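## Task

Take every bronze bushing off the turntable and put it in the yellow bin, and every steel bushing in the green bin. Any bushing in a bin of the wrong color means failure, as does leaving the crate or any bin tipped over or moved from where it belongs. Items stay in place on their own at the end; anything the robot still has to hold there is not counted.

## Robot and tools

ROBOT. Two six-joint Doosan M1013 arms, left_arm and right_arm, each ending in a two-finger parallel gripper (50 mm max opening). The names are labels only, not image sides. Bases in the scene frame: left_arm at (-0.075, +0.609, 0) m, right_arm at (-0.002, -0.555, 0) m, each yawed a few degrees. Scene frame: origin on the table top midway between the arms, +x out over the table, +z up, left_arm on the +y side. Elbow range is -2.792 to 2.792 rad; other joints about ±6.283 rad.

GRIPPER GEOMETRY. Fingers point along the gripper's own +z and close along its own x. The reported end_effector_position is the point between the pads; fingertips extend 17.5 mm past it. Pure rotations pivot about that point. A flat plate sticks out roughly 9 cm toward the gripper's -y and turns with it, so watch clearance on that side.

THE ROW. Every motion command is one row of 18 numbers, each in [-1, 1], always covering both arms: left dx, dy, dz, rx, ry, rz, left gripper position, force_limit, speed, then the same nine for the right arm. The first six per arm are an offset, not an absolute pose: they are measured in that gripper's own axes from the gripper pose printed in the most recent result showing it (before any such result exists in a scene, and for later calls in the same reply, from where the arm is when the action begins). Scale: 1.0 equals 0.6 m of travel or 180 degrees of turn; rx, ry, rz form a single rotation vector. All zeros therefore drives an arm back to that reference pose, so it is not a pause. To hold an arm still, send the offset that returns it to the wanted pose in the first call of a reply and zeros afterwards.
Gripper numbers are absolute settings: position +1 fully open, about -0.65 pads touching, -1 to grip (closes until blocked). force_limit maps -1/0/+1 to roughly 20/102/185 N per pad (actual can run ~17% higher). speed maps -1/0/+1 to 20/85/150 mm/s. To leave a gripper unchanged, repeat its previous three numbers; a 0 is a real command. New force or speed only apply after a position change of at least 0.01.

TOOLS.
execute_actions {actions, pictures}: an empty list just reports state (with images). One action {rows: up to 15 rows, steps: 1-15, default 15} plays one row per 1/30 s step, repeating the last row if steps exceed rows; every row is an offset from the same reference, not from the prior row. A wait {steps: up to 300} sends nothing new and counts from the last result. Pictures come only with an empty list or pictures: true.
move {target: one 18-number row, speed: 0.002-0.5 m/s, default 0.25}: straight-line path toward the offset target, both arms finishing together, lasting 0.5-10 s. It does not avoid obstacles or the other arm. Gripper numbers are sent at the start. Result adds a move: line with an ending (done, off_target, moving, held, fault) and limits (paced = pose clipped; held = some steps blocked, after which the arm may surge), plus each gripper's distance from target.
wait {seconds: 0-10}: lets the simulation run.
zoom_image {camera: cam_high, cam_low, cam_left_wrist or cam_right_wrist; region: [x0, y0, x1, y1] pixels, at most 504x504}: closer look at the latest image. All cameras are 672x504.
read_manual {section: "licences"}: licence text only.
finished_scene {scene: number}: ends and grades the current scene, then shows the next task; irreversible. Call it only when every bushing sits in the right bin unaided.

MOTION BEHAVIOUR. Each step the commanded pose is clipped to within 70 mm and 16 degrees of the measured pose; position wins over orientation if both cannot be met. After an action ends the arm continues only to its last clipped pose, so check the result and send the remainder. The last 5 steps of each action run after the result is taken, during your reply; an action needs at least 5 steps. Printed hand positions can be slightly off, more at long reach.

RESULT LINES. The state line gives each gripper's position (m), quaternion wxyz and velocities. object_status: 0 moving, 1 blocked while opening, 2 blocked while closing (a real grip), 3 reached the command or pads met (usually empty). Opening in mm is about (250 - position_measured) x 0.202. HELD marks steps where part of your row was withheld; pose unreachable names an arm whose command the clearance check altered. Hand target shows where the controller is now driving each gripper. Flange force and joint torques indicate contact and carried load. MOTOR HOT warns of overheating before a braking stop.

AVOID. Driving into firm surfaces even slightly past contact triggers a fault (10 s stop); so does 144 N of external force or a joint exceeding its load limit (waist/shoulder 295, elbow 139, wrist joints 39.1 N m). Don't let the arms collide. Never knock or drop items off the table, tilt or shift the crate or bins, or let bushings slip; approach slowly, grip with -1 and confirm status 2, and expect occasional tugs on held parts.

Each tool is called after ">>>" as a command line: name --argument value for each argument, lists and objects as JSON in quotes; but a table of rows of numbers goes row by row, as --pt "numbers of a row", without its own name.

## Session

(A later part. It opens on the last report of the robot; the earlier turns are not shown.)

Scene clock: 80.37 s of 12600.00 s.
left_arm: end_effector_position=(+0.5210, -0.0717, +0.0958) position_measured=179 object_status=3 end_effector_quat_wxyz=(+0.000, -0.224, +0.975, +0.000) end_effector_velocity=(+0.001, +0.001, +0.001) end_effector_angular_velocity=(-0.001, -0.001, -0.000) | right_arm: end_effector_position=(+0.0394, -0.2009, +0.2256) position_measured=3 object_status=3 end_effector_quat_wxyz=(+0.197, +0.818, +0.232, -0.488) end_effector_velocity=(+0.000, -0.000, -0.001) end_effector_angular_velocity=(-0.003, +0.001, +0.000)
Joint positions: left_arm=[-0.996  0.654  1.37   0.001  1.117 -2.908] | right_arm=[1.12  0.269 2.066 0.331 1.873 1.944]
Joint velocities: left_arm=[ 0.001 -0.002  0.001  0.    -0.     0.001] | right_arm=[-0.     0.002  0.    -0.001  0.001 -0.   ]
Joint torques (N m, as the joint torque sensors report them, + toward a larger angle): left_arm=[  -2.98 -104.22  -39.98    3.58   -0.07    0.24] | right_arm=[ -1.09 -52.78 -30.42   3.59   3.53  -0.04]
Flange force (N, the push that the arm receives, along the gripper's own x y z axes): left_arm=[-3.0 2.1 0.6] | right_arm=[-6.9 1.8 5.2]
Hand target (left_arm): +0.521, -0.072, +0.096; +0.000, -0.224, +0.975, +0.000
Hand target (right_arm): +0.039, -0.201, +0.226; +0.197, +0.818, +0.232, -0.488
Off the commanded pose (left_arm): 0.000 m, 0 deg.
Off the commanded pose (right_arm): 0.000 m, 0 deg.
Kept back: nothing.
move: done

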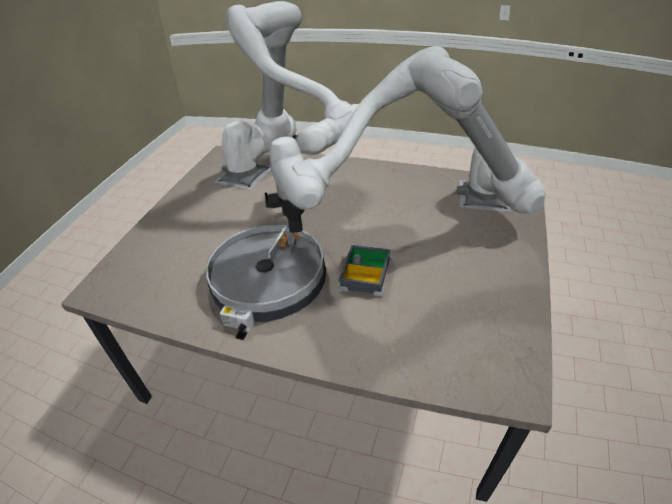

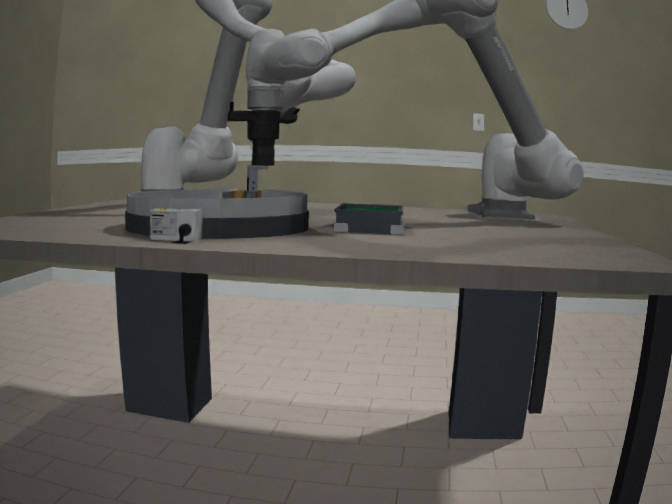

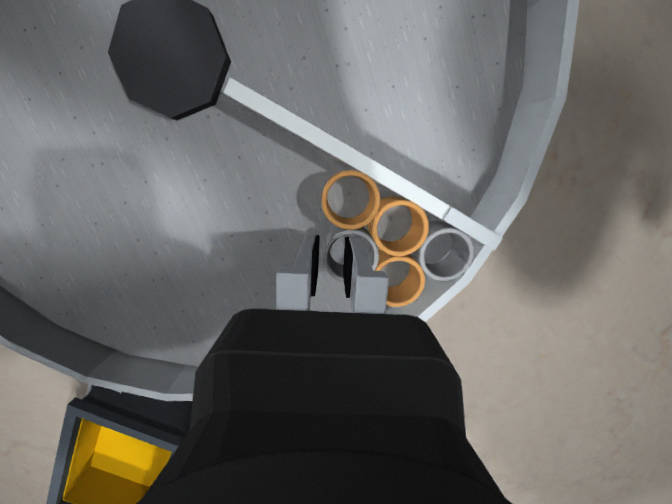

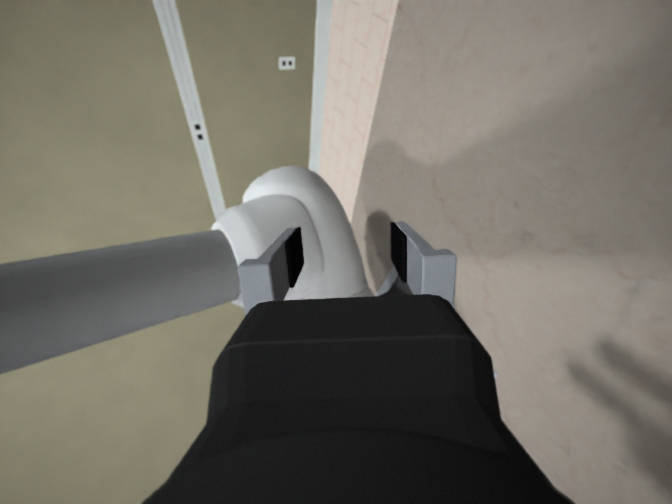

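>>> move --target '[0,0,0.0242,0,0,0,-0.18,-0.5,0, 0,0,0,0,0,0,1,0,0]' --speed 0.03

>>> execute_actions --actions '[{"rows": [[0,0,0,0,0,0,-1,-0.3,-0.5, 0,0,0,0,0,0,1,0,0]], "steps": 15}]' --pictures true

Scene clock: 81.40 s of 12600.00 s.
left_arm: end_effector_position=(+0.5210, -0.0717, +0.0813) position_measured=179 object_status=3 end_effector_quat_wxyz=(+0.000, -0.224, +0.975, +0.000) end_effector_velocity=(+0.000, +0.000, -0.001) end_effector_angular_velocity=(+0.001, +0.001, +0.000) | right_arm: end_effector_position=(+0.0394, -0.2009, +0.2256) position_measured=3 object_status=3 end_effector_quat_wxyz=(+0.197, +0.818, +0.232, -0.488) end_effector_velocity=(+0.000, -0.000, -0.000) end_effector_angular_velocity=(-0.001, -0.001, +0.001)
Joint positions: left_arm=[-0.996  0.665  1.38   0.001  1.097 -2.908] | right_arm=[1.12  0.269 2.066 0.331 1.873 1.944]
Joint velocities: left_arm=[ 0.     0.001 -0.    -0.    -0.     0.   ] | right_arm=[-0.     0.001  0.    -0.002 -0.    -0.   ]
Joint torques (N m, as the joint torque sensors report them, + toward a larger angle): left_arm=[  -3.18 -105.67  -39.14    3.53   -0.07    0.2 ] | right_arm=[ -0.83 -53.7  -30.14   3.57   3.26   0.13]
Flange force (N, the push that the arm receives, along the gripper's own x y z axes): left_arm=[-4.2 -1.2 2.1] | right_arm=[-6.3 1.7 3.9]
Hand target (left_arm): +0.521, -0.072, +0.081; +0.000, -0.224, +0.975, +0.000
Hand target (right_arm): +0.039, -0.201, +0.226; +0.197, +0.818, +0.232, -0.488
Off the commanded pose (left_arm): 0.000 m, 0 deg.
Off the commanded pose (right_arm): 0.000 m, 0 deg.
Kept back: nothing.
move: done

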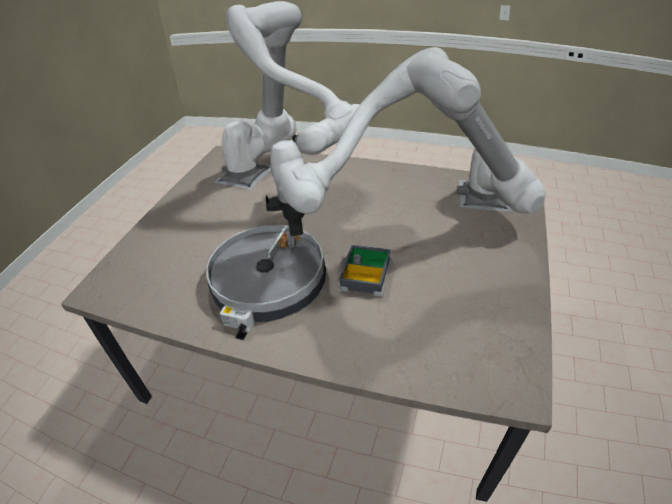

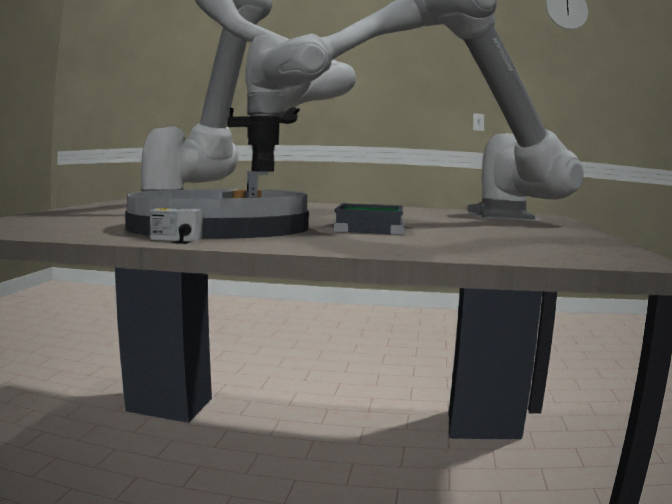

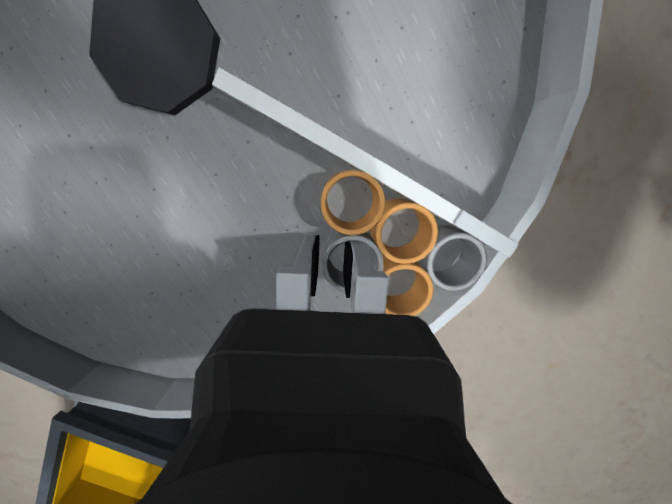

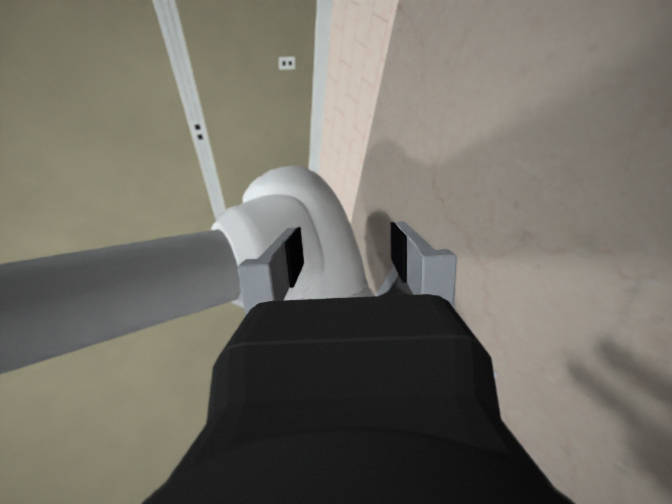

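Scene clock: 81.73 s of 12600.00 s.
left_arm: end_effector_position=(+0.5210, -0.0717, +0.0812) position_measured=212 object_status=0 end_effector_quat_wxyz=(+0.000, -0.224, +0.975, +0.000) end_effector_velocity=(+0.001, +0.001, -0.000) end_effector_angular_velocity=(-0.000, -0.000, +0.002) | right_arm: end_effector_position=(+0.0394, -0.2009, +0.2256) position_measured=3 object_status=3 end_effector_quat_wxyz=(+0.197, +0.818, +0.232, -0.488) end_effector_velocity=(+0.000, -0.000, +0.000) end_effector_angular_velocity=(+0.001, -0.001, -0.000)
Joint positions: left_arm=[-0.996  0.665  1.38   0.001  1.097 -2.908] | right_arm=[1.12  0.269 2.066 0.331 1.873 1.944]
Joint velocities: left_arm=[ 0.001  0.    -0.001  0.     0.    -0.   ] | right_arm=[-0.    -0.001  0.    -0.    -0.     0.   ]
Joint torques (N m, as the joint torque sensors report them, + toward a larger angle): left_arm=[ -22.06 -102.83  -41.41   -1.67   -2.43    0.63] | right_arm=[ -1.42 -52.64 -30.84   3.7    3.34   0.04]
Flange force (N, the push that the arm receives, along the gripper's own x y z axes): left_arm=[-22.6 11.2 -2.6] | right_arm=[-9.0 2.2 6.2]
Steps of this call (steps 1 to 10: the first 10 steps of this action). Readings (end_effector_position | what the end effector reports):
1: left_arm (+0.5210, -0.0717, +0.0813) | right_arm (+0.0394, -0.2009, +0.2256) | left_arm position_measured=183 object_status=0 | right_arm position_measured=3 object_status=3
2: left_arm (+0.5210, -0.0717, +0.0813) | right_arm (+0.0394, -0.2009, +0.2256) | left_arm position_measured=192 object_status=0 | right_arm position_measured=3 object_status=3
4: left_arm (+0.5210, -0.0717, +0.0812) | right_arm (+0.0394, -0.2009, +0.2256) | left_arm position_measured=209 object_status=0 | right_arm position_measured=3 object_status=3
8: left_arm (+0.5210, -0.0717, +0.0812) | right_arm (+0.0394, -0.2009, +0.2256) | left_arm position_measured=212 object_status=0 | right_arm position_measured=3 object_status=3
10: the state above

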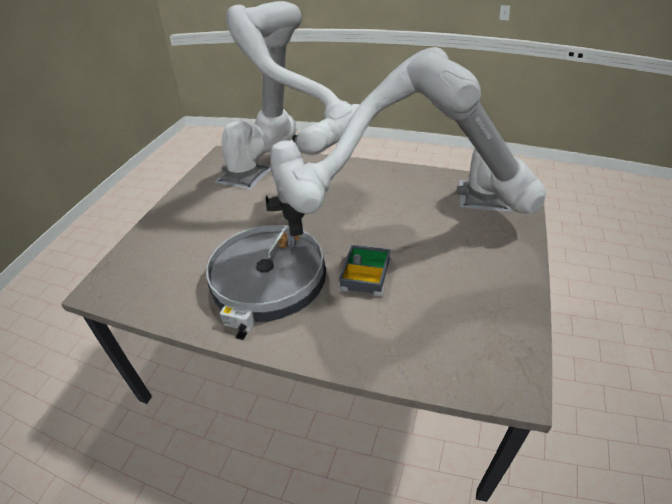

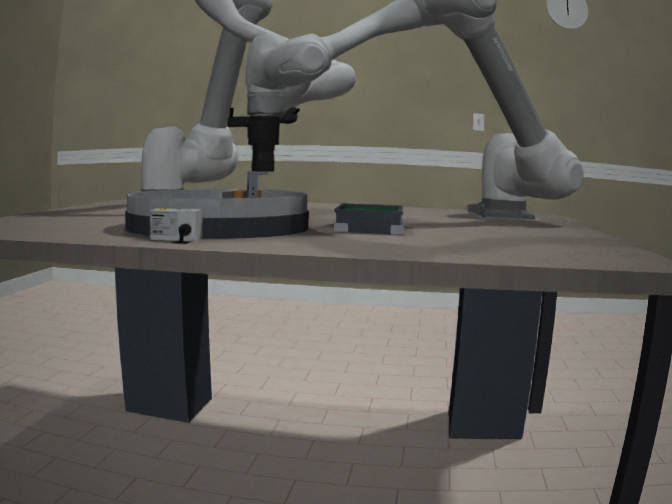

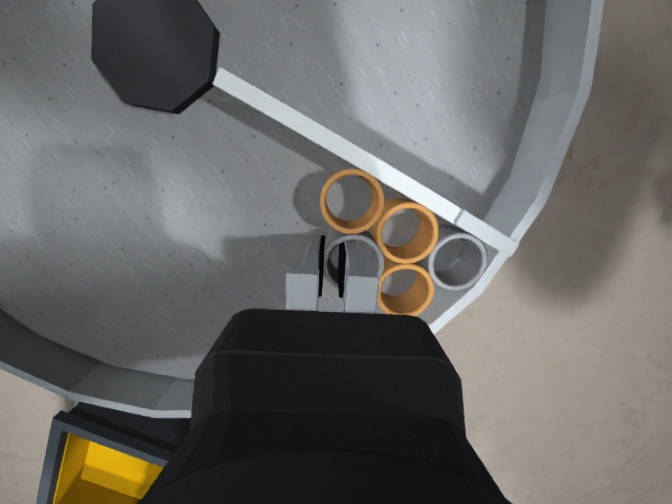

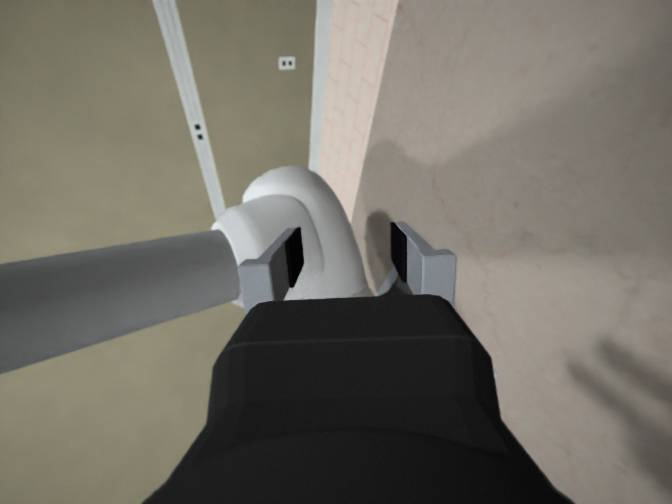

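>>> execute_actions --actions '[{"rows": [[-0.001,0.0005,0,0,0,0,-1,-0.3,-0.5, 0,0,0,0,0,0,1,0,0],[-0.0017,0.0008,0,0,0,0,-1,-0.3,-0.5, 0,0,0,0,0,0,1,0,0],[-0.002,0.001,0,0,0,0,-1,-0.3,-0.5, 0,0,0,0,0,0,1,0,0],[-0.002,0.001,0,0,0,0,-1,-0.3,-0.5, 0,0,0,0,0,0,1,0,0],[-0.002,0.001,0,0,0,0,-1,-0.3,-0.5, 0,0,0,0,0,0,1,0,0],[-0.002,0.001,0,0,0,0,-1,-0.3,-0.5, 0,0,0,0,0,0,1,0,0],[-0.002,0.001,0,0,0,0,-0.98,-0.3,-0.5, 0,0,0,0,0,0,1,0,0]], "steps": 15}]'

>>> move --target '[0,0,-0.0815,0,0,0,-0.98,-0.3,-0.5, 0,0,0,0,0,0,1,0,0]' --speed 0.1

Scene clock: 82.47 s of 12600.00 s.
left_arm: end_effector_position=(+0.5218, -0.0707, +0.0812) position_measured=212 object_status=0 end_effector_quat_wxyz=(+0.000, -0.224, +0.975, +0.000) end_effector_velocity=(+0.001, +0.001, +0.001) end_effector_angular_velocity=(+0.000, -0.002, -0.000) | right_arm: end_effector_position=(+0.0394, -0.2009, +0.2256) position_measured=3 object_status=3 end_effector_quat_wxyz=(+0.197, +0.818, +0.232, -0.488) end_effector_velocity=(+0.000, -0.000, -0.000) end_effector_angular_velocity=(-0.000, -0.000, +0.000)
Joint positions: left_arm=[-0.994  0.665  1.381  0.001  1.096 -2.906] | right_arm=[1.12  0.269 2.066 0.331 1.873 1.944]
Joint velocities: left_arm=[ 0.    -0.002  0.     0.002  0.    -0.   ] | right_arm=[-0.  0.  0. -0. -0.  0.]
Joint torques (N m, as the joint torque sensors report them, + toward a larger angle): left_arm=[  -3.97 -101.65  -37.73    3.68    0.34    0.24] | right_arm=[ -0.93 -53.76 -30.09   3.71   3.54  -0.09]
Flange force (N, the push that the arm receives, along the gripper's own x y z axes): left_arm=[-4.0 2.2 -2.6] | right_arm=[-6.4 1.4 4.2]
Off your previous action's commanded pose (left_arm): 0.000 m, 0 deg at its last step (step 5 of this call).
Off your previous action's commanded pose (right_arm): 0.000 m, 0 deg at its last step (step 5 of this call).
Steps of this call (steps 1 to 5: the last 5 steps of your previous action; steps 6 to 12: nothing new was sent; steps 13 to 22: the first 10 steps of this action). Readings (end_effector_position | what the end effector reports):
13: left_arm (+0.5210, -0.0717, +0.0812) | right_arm (+0.0394, -0.2009, +0.2256) | left_arm position_measured=212 object_status=2 | right_arm position_measured=3 object_status=3
14: left_arm (+0.5212, -0.0716, +0.0812) | right_arm (+0.0394, -0.2009, +0.2256) | left_arm position_measured=212 object_status=2 | right_arm position_measured=3 object_status=3
16: left_arm (+0.5215, -0.0712, +0.0812) | right_arm (+0.0394, -0.2009, +0.2256) | left_arm position_measured=212 object_status=2 | right_arm position_measured=3 object_status=3
20: left_arm (+0.5217, -0.0708, +0.0812) | right_arm (+0.0394, -0.2009, +0.2256) | left_arm position_measured=212 object_status=0 | right_arm position_measured=3 object_status=3
22: the state above

Scene clock: 83.50 s of 12600.00 s.
left_arm: end_effector_position=(+0.5218, -0.0706, +0.1300) position_measured=212 object_status=2 end_effector_quat_wxyz=(+0.000, -0.224, +0.975, +0.000) end_effector_velocity=(-0.001, -0.001, +0.001) end_effector_angular_velocity=(-0.001, -0.001, -0.001) | right_arm: end_effector_position=(+0.0394, -0.2009, +0.2256) position_measured=3 object_status=3 end_effector_quat_wxyz=(+0.197, +0.818, +0.232, -0.488) end_effector_velocity=(+0.000, +0.000, -0.001) end_effector_angular_velocity=(-0.001, -0.000, +0.001)
Joint positions: left_arm=[-0.994  0.63   1.344  0.001  1.168 -2.906] | right_arm=[1.12  0.269 2.066 0.331 1.873 1.944]
Joint velocities: left_arm=[-0.001 -0.    -0.001  0.     0.001 -0.   ] | right_arm=[ 0.     0.001  0.    -0.001 -0.001 -0.   ]
Joint torques (N m, as the joint torque sensors report them, + toward a larger angle): left_arm=[  -2.39 -105.26  -41.62    3.68   -0.14    0.19] | right_arm=[ -1.09 -53.9  -30.37   3.61   3.45  -0.07]
Flange force (N, the push that the arm receives, along the gripper's own x y z axes): left_arm=[-2.3 0.1 2.4] | right_arm=[-6.0 1.0 4.6]
Hand target (left_arm): +0.522, -0.071, +0.130; +0.000, -0.224, +0.975, +0.000
Hand target (right_arm): +0.039, -0.201, +0.226; +0.197, +0.818, +0.232, -0.488
Off your previous action's commanded pose (left_arm): 0.000 m, 0 deg at its last step (step 5 of this call).
Off your previous action's commanded pose (right_arm): 0.000 m, 0 deg at its last step (step 5 of this call).
Off the commanded pose (left_arm): 0.000 m, 0 deg.
Off the commanded pose (right_arm): 0.000 m, 0 deg.
Kept back: nothing.
move: done

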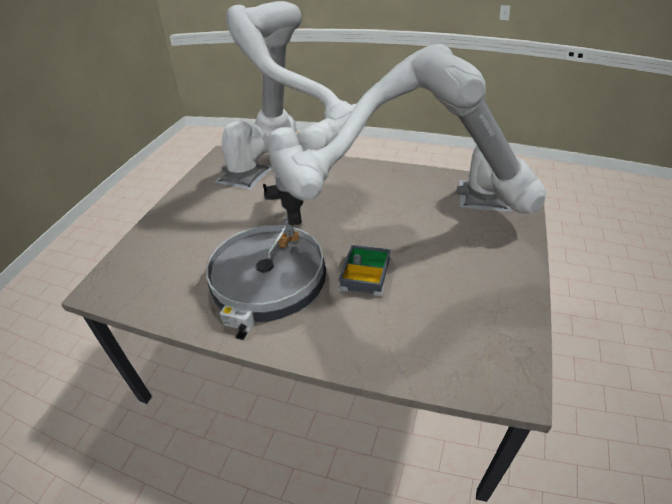

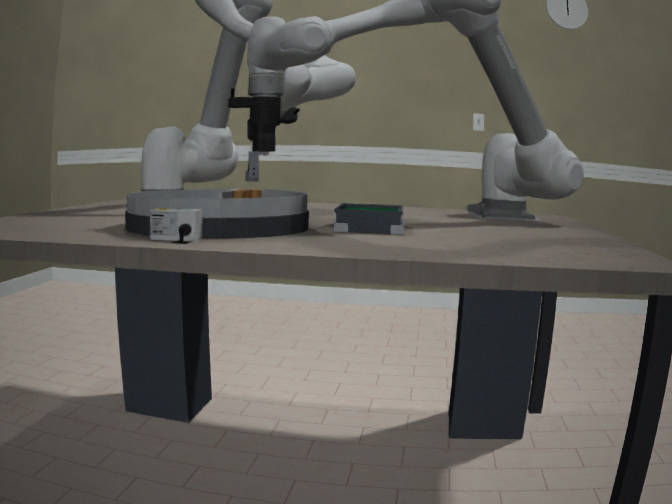

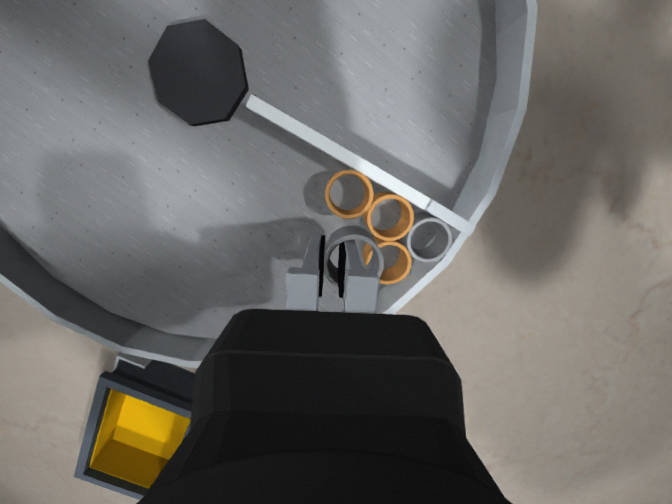

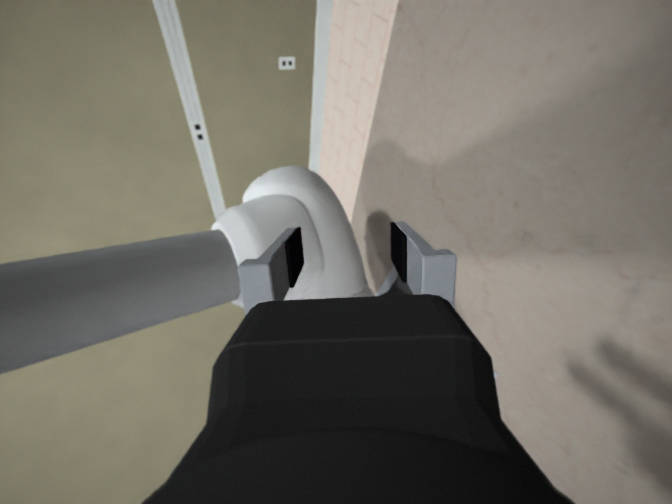

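>>> move --target '[-0.1914,0.4389,0.0583,0,0,0,-0.98,-0.3,-0.5, 0,0,0,0,0,0,1,0,0]' --speed 0.3

>>> move --target '[0,0,0.095,0,0,0,-0.98,-0.3,-0.5, 0,0,0,0,0,0,1,0,0]' --speed 0.1

Scene clock: 85.93 s of 12600.00 s.
left_arm: end_effector_position=(+0.5103, +0.2165, +0.0951) position_measured=212 object_status=2 end_effector_quat_wxyz=(+0.000, -0.224, +0.975, +0.000) end_effector_velocity=(+0.000, +0.000, +0.001) end_effector_angular_velocity=(-0.001, -0.001, +0.002) | right_arm: end_effector_position=(+0.0394, -0.2009, +0.2256) position_measured=3 object_status=3 end_effector_quat_wxyz=(+0.197, +0.818, +0.232, -0.488) end_effector_velocity=(+0.000, -0.000, -0.001) end_effector_angular_velocity=(-0.002, +0.001, +0.001)
Joint positions: left_arm=[-0.736  0.381  1.82   0.001  0.941 -2.648] | right_arm=[1.12  0.269 2.066 0.331 1.873 1.944]
Joint velocities: left_arm=[ 0.001 -0.002  0.    -0.    -0.    -0.001] | right_arm=[ 0.     0.002 -0.    -0.001 -0.    -0.   ]
Joint torques (N m, as the joint torque sensors report them, + toward a larger angle): left_arm=[ -3.   -75.84 -35.7    3.43  -0.17   0.3 ] | right_arm=[ -2.56 -53.89 -30.16   3.59   3.38  -0.08]
Flange force (N, the push that the arm receives, along the gripper's own x y z axes): left_arm=[-3.9 1.0 1.2] | right_arm=[-6.5 -1.5 4.9]
Hand target (left_arm): +0.510, +0.217, +0.095; +0.000, -0.224, +0.975, +0.000
Hand target (right_arm): +0.039, -0.201, +0.226; +0.197, +0.818, +0.232, -0.488
Off the commanded pose (left_arm): 0.000 m, 0 deg.
Off the commanded pose (right_arm): 0.000 m, 0 deg.
Kept back: nothing.
move: done

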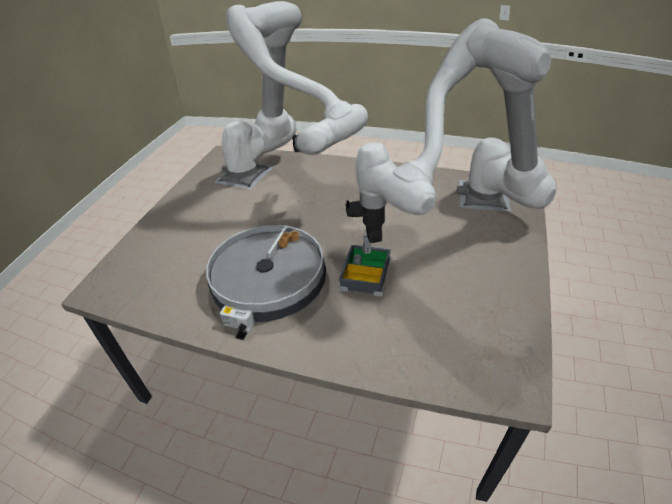

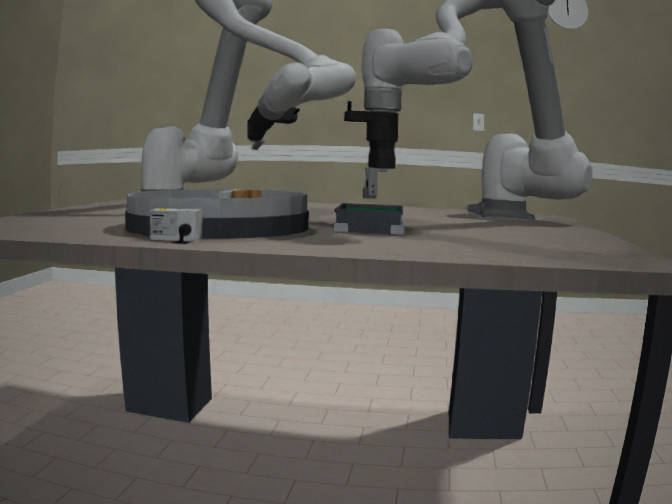

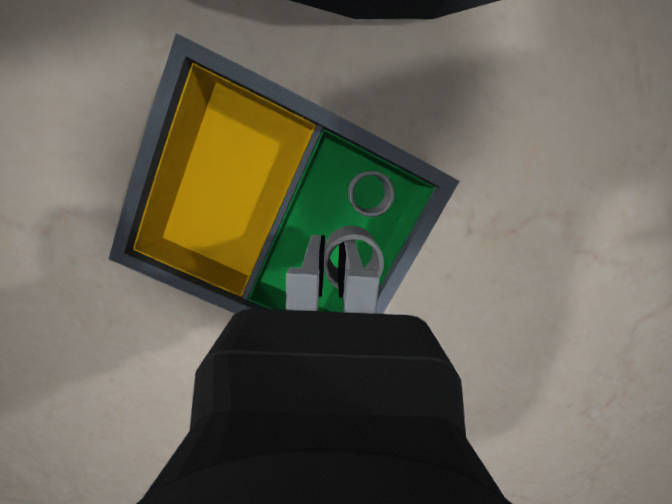

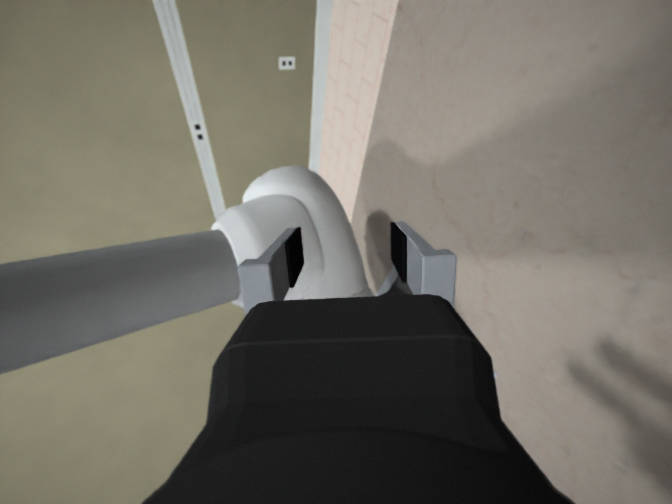

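Scene clock: 86.83 s of 12600.00 s.
left_arm: end_effector_position=(+0.5103, +0.2164, +0.0381) position_measured=212 object_status=2 end_effector_quat_wxyz=(+0.000, -0.224, +0.975, +0.000) end_effector_velocity=(+0.001, +0.002, +0.001) end_effector_angular_velocity=(-0.001, -0.001, +0.003) | right_arm: end_effector_position=(+0.0394, -0.2009, +0.2256) position_measured=3 object_status=3 end_effector_quat_wxyz=(+0.197, +0.818, +0.232, -0.488) end_effector_velocity=(-0.000, +0.000, +0.000) end_effector_angular_velocity=(+0.001, +0.000, -0.000)
Joint positions: left_arm=[-0.736  0.44   1.857  0.001  0.844 -2.648] | right_arm=[1.12  0.269 2.066 0.331 1.873 1.944]
Joint velocities: left_arm=[ 0.003 -0.001  0.     0.    -0.001  0.   ] | right_arm=[ 0.    -0.001  0.     0.001  0.     0.   ]
Joint torques (N m, as the joint torque sensors report them, + toward a larger angle): left_arm=[ -2.92 -77.67 -33.83   3.14  -0.27   0.28] | right_arm=[ -0.76 -53.18 -30.5    3.68   3.38   0.03]
Flange force (N, the push that the arm receives, along the gripper's own x y z axes): left_arm=[-2.6 4.2 -0.1] | right_arm=[-7.6 2.5 5.0]
Hand target (left_arm): +0.510, +0.216, +0.038; +0.000, -0.224, +0.975, +0.000
Hand target (right_arm): +0.039, -0.201, +0.226; +0.197, +0.818, +0.232, -0.488
Off the commanded pose (left_arm): 0.000 m, 0 deg.
Off the commanded pose (right_arm): 0.000 m, 0 deg.
Kept back: nothing.
move: done

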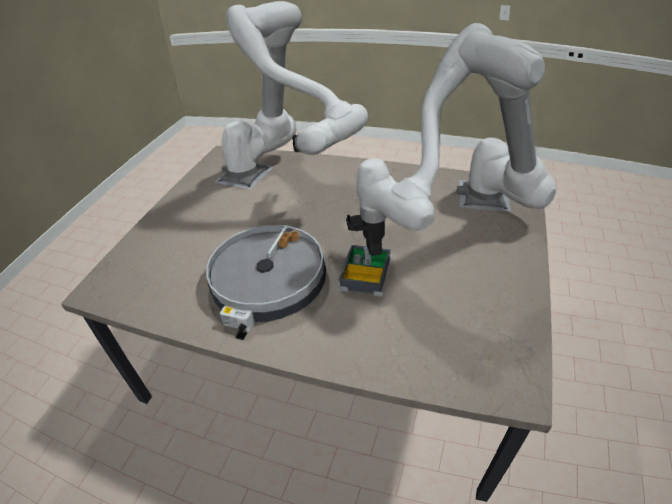

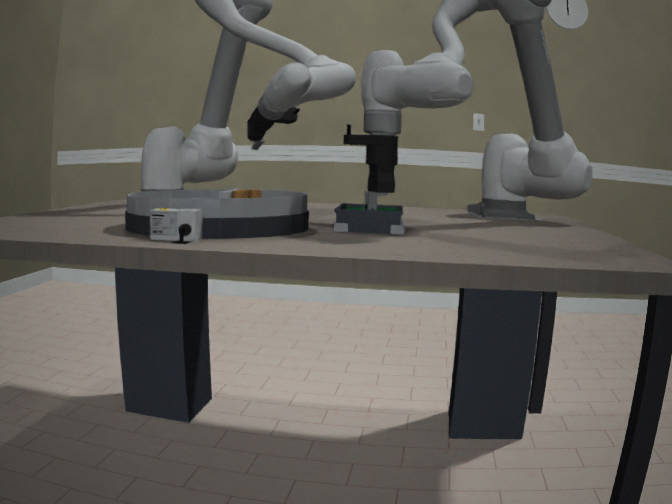

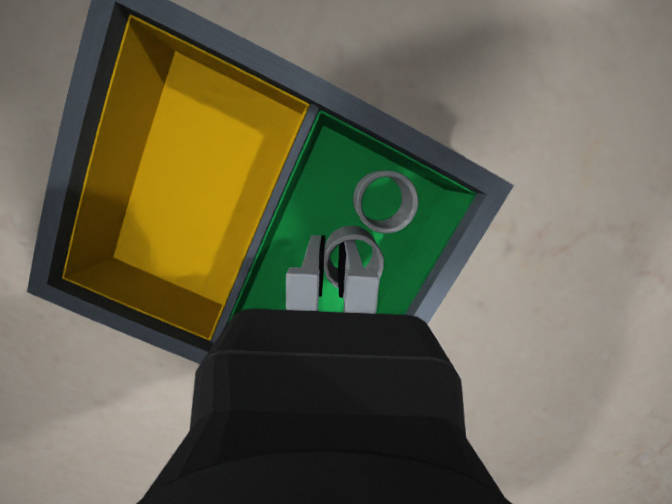

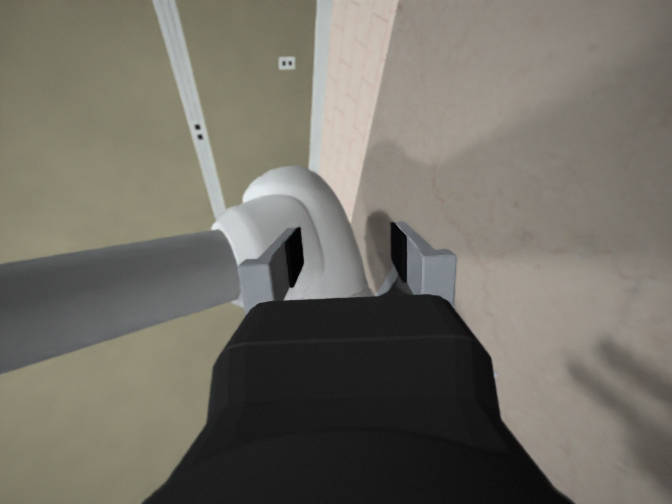

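>>> execute_actions --actions '[{"rows": [[0,0,0.001,0,0,0,-0.98,-0.3,-0.5, 0,0,0,0,0,0,1,0,0],[0,0,0.002,0,0,0,-0.98,-0.3,-0.5, 0,0,0,0,0,0,1,0,0],[0,0,0.003,0,0,0,-0.98,-0.3,-0.5, 0,0,0,0,0,0,1,0,0],[0,0,0.004,0,0,0,-0.98,-0.3,-0.5, 0,0,0,0,0,0,1,0,0],[0,0,0.005,0,0,0,-0.98,-0.3,-0.5, 0,0,0,0,0,0,1,0,0],[0,0,0.006,0,0,0,-0.98,-0.3,-0.5, 0,0,0,0,0,0,1,0,0],[0,0,0.006,0,0,0,-0.98,-0.3,-0.5, 0,0,0,0,0,0,1,0,0],[0,0,0.006,0,0,0,-0.98,-0.3,-0.5, 0,0,0,0,0,0,1,0,0],[0,0,0.006,0,0,0,-0.98,-0.3,-0.5, 0,0,0,0,0,0,1,0,0],[0,0,0.006,0,0,0,-0.98,-0.3,-0.5, 0,0,0,0,0,0,1,0,0],[0,0,0.006,0,0,0,-0.98,-0.3,-0.5, 0,0,0,0,0,0,1,0,0],[0,0,0.006,0,0,0,-0.18,-0.5,0, 0,0,0,0,0,0,1,0,0]], "steps": 15}]'

>>> move --target '[0,0,-0.0317,0,0,0,-0.18,-0.5,0, 0,0,0,0,0,0,1,0,0]' --speed 0.06

>>> zoom_image --camera "cam_left_wrist" --region '[280, 190, 420, 300]'

Scene clock: 87.80 s of 12600.00 s.
left_arm: end_effector_position=(+0.5103, +0.2164, +0.0346) position_measured=212 object_status=2 end_effector_quat_wxyz=(+0.000, -0.224, +0.975, +0.000) end_effector_velocity=(+0.001, +0.000, -0.001) end_effector_angular_velocity=(-0.001, -0.001, +0.000) | right_arm: end_effector_position=(+0.0394, -0.2009, +0.2256) position_measured=3 object_status=3 end_effector_quat_wxyz=(+0.197, +0.818, +0.232, -0.488) end_effector_velocity=(-0.000, +0.001, -0.000) end_effector_angular_velocity=(+0.001, +0.001, -0.001)
Joint positions: left_arm=[-0.736  0.444  1.859  0.001  0.838 -2.648] | right_arm=[1.12  0.269 2.066 0.331 1.873 1.944]
Joint velocities: left_arm=[ 0.001  0.001  0.     0.    -0.002  0.001] | right_arm=[ 0.     0.001 -0.     0.002 -0.001 -0.   ]
Joint torques (N m, as the joint torque sensors report them, + toward a larger angle): left_arm=[ -2.35 -80.96 -33.39   3.07  -0.05   0.08] | right_arm=[ -2.44 -53.07 -30.08   3.6    3.4    0.02]
Flange force (N, the push that the arm receives, along the gripper's own x y z axes): left_arm=[-4.1 0.5 2.9] | right_arm=[-7.5 -0.8 5.1]
Steps of this call (steps 1 to 19: nothing new was sent; steps 20 to 29: the first 10 steps of this action). Readings (end_effector_position | what the end effector reports):
20: left_arm (+0.5103, +0.2164, +0.0380) | right_arm (+0.0394, -0.2009, +0.2256) | left_arm position_measured=212 object_status=2 | right_arm position_measured=3 object_status=3
21: left_arm (+0.5103, +0.2164, +0.0378) | right_arm (+0.0394, -0.2009, +0.2256) | left_arm position_measured=212 object_status=2 | right_arm position_measured=3 object_status=3
23: left_arm (+0.5103, +0.2164, +0.0368) | right_arm (+0.0394, -0.2009, +0.2256) | left_arm position_measured=212 object_status=2 | right_arm position_measured=3 object_status=3
27: left_arm (+0.5103, +0.2164, +0.0347) | right_arm (+0.0394, -0.2009, +0.2256) | left_arm position_measured=212 object_status=2 | right_arm position_measured=3 object_status=3
29: the state above

Scene clock: 88.90 s of 12600.00 s.
left_arm: end_effector_position=(+0.5103, +0.2164, +0.0535) position_measured=179 object_status=3 end_effector_quat_wxyz=(+0.000, -0.224, +0.975, +0.000) end_effector_velocity=(+0.000, -0.000, +0.001) end_effector_angular_velocity=(-0.001, -0.001, +0.001) | right_arm: end_effector_position=(+0.0394, -0.2009, +0.2256) position_measured=3 object_status=3 end_effector_quat_wxyz=(+0.197, +0.818, +0.232, -0.488) end_effector_velocity=(-0.000, +0.000, +0.000) end_effector_angular_velocity=(+0.001, -0.001, -0.000)
Joint positions: left_arm=[-0.736  0.423  1.848  0.001  0.87  -2.648] | right_arm=[1.12  0.269 2.066 0.331 1.873 1.944]
Joint velocities: left_arm=[ 0.    -0.001 -0.001 -0.     0.    -0.001] | right_arm=[ 0.    -0.001 -0.     0.    -0.001  0.   ]
Joint torques (N m, as the joint torque sensors report them, + toward a larger angle): left_arm=[ -2.34 -77.66 -34.11   3.05  -0.32   0.16] | right_arm=[  0.1  -53.06 -30.32   3.54   3.35   0.05]
Flange force (N, the push that the arm receives, along the gripper's own x y z axes): left_arm=[-2.8 1.4 0.9] | right_arm=[-7.3 3.7 4.3]
Hand target (left_arm): +0.510, +0.216, +0.054; +0.000, -0.224, +0.975, +0.000
Hand target (right_arm): +0.039, -0.201, +0.226; +0.197, +0.818, +0.232, -0.488
Off your previous action's commanded pose (left_arm): 0.000 m, 0 deg at its last step (step 5 of this call).
Off your previous action's commanded pose (right_arm): 0.000 m, 0 deg at its last step (step 5 of this call).
Off the commanded pose (left_arm): 0.000 m, 0 deg.
Off the commanded pose (right_arm): 0.000 m, 0 deg.
Kept back: nothing.
move: done

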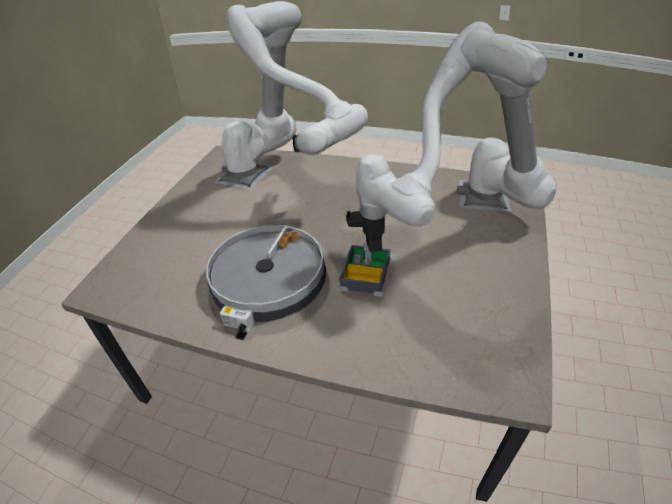

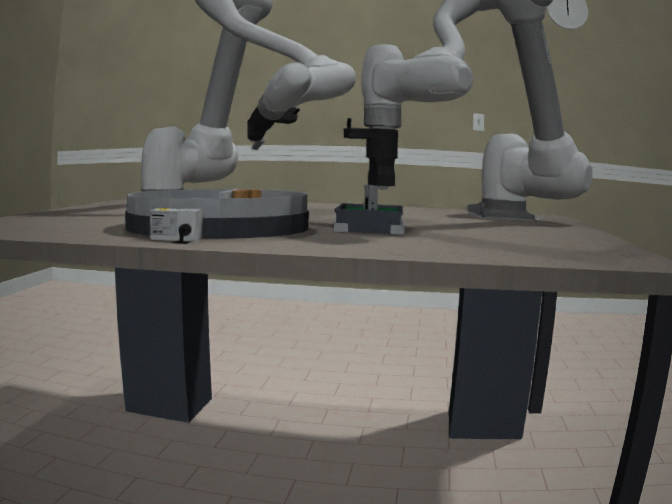

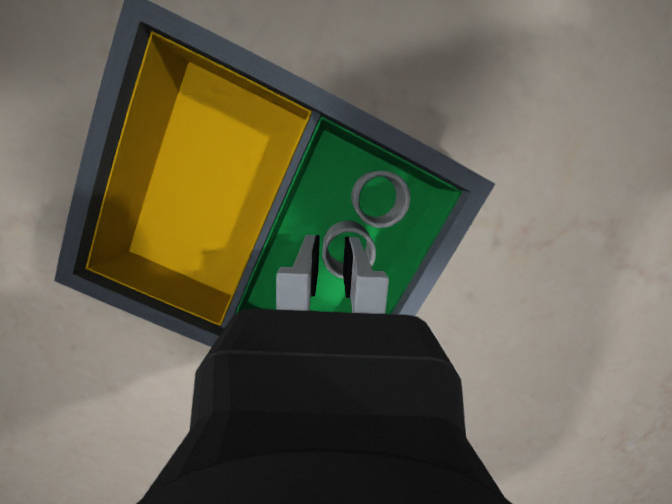

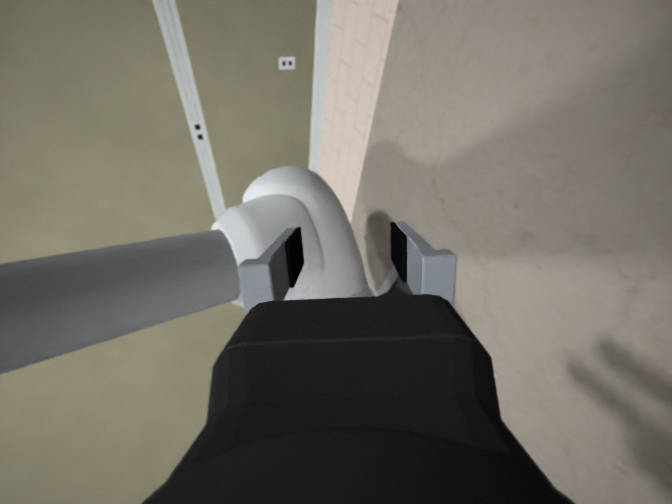

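Region (280, 190, 420, 300) of cam_left_wrist's 672x504 image, scaled by 3.600, with more detail than that image has; it fills the top 396 rows of this view, and the rest is white.

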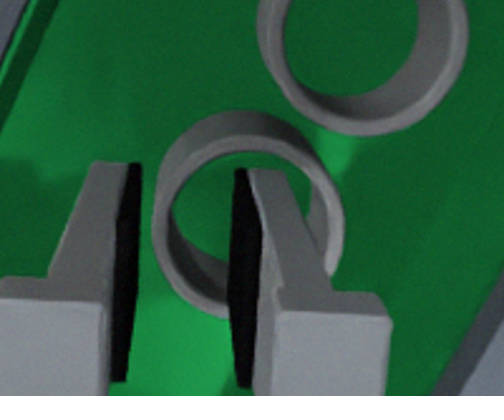

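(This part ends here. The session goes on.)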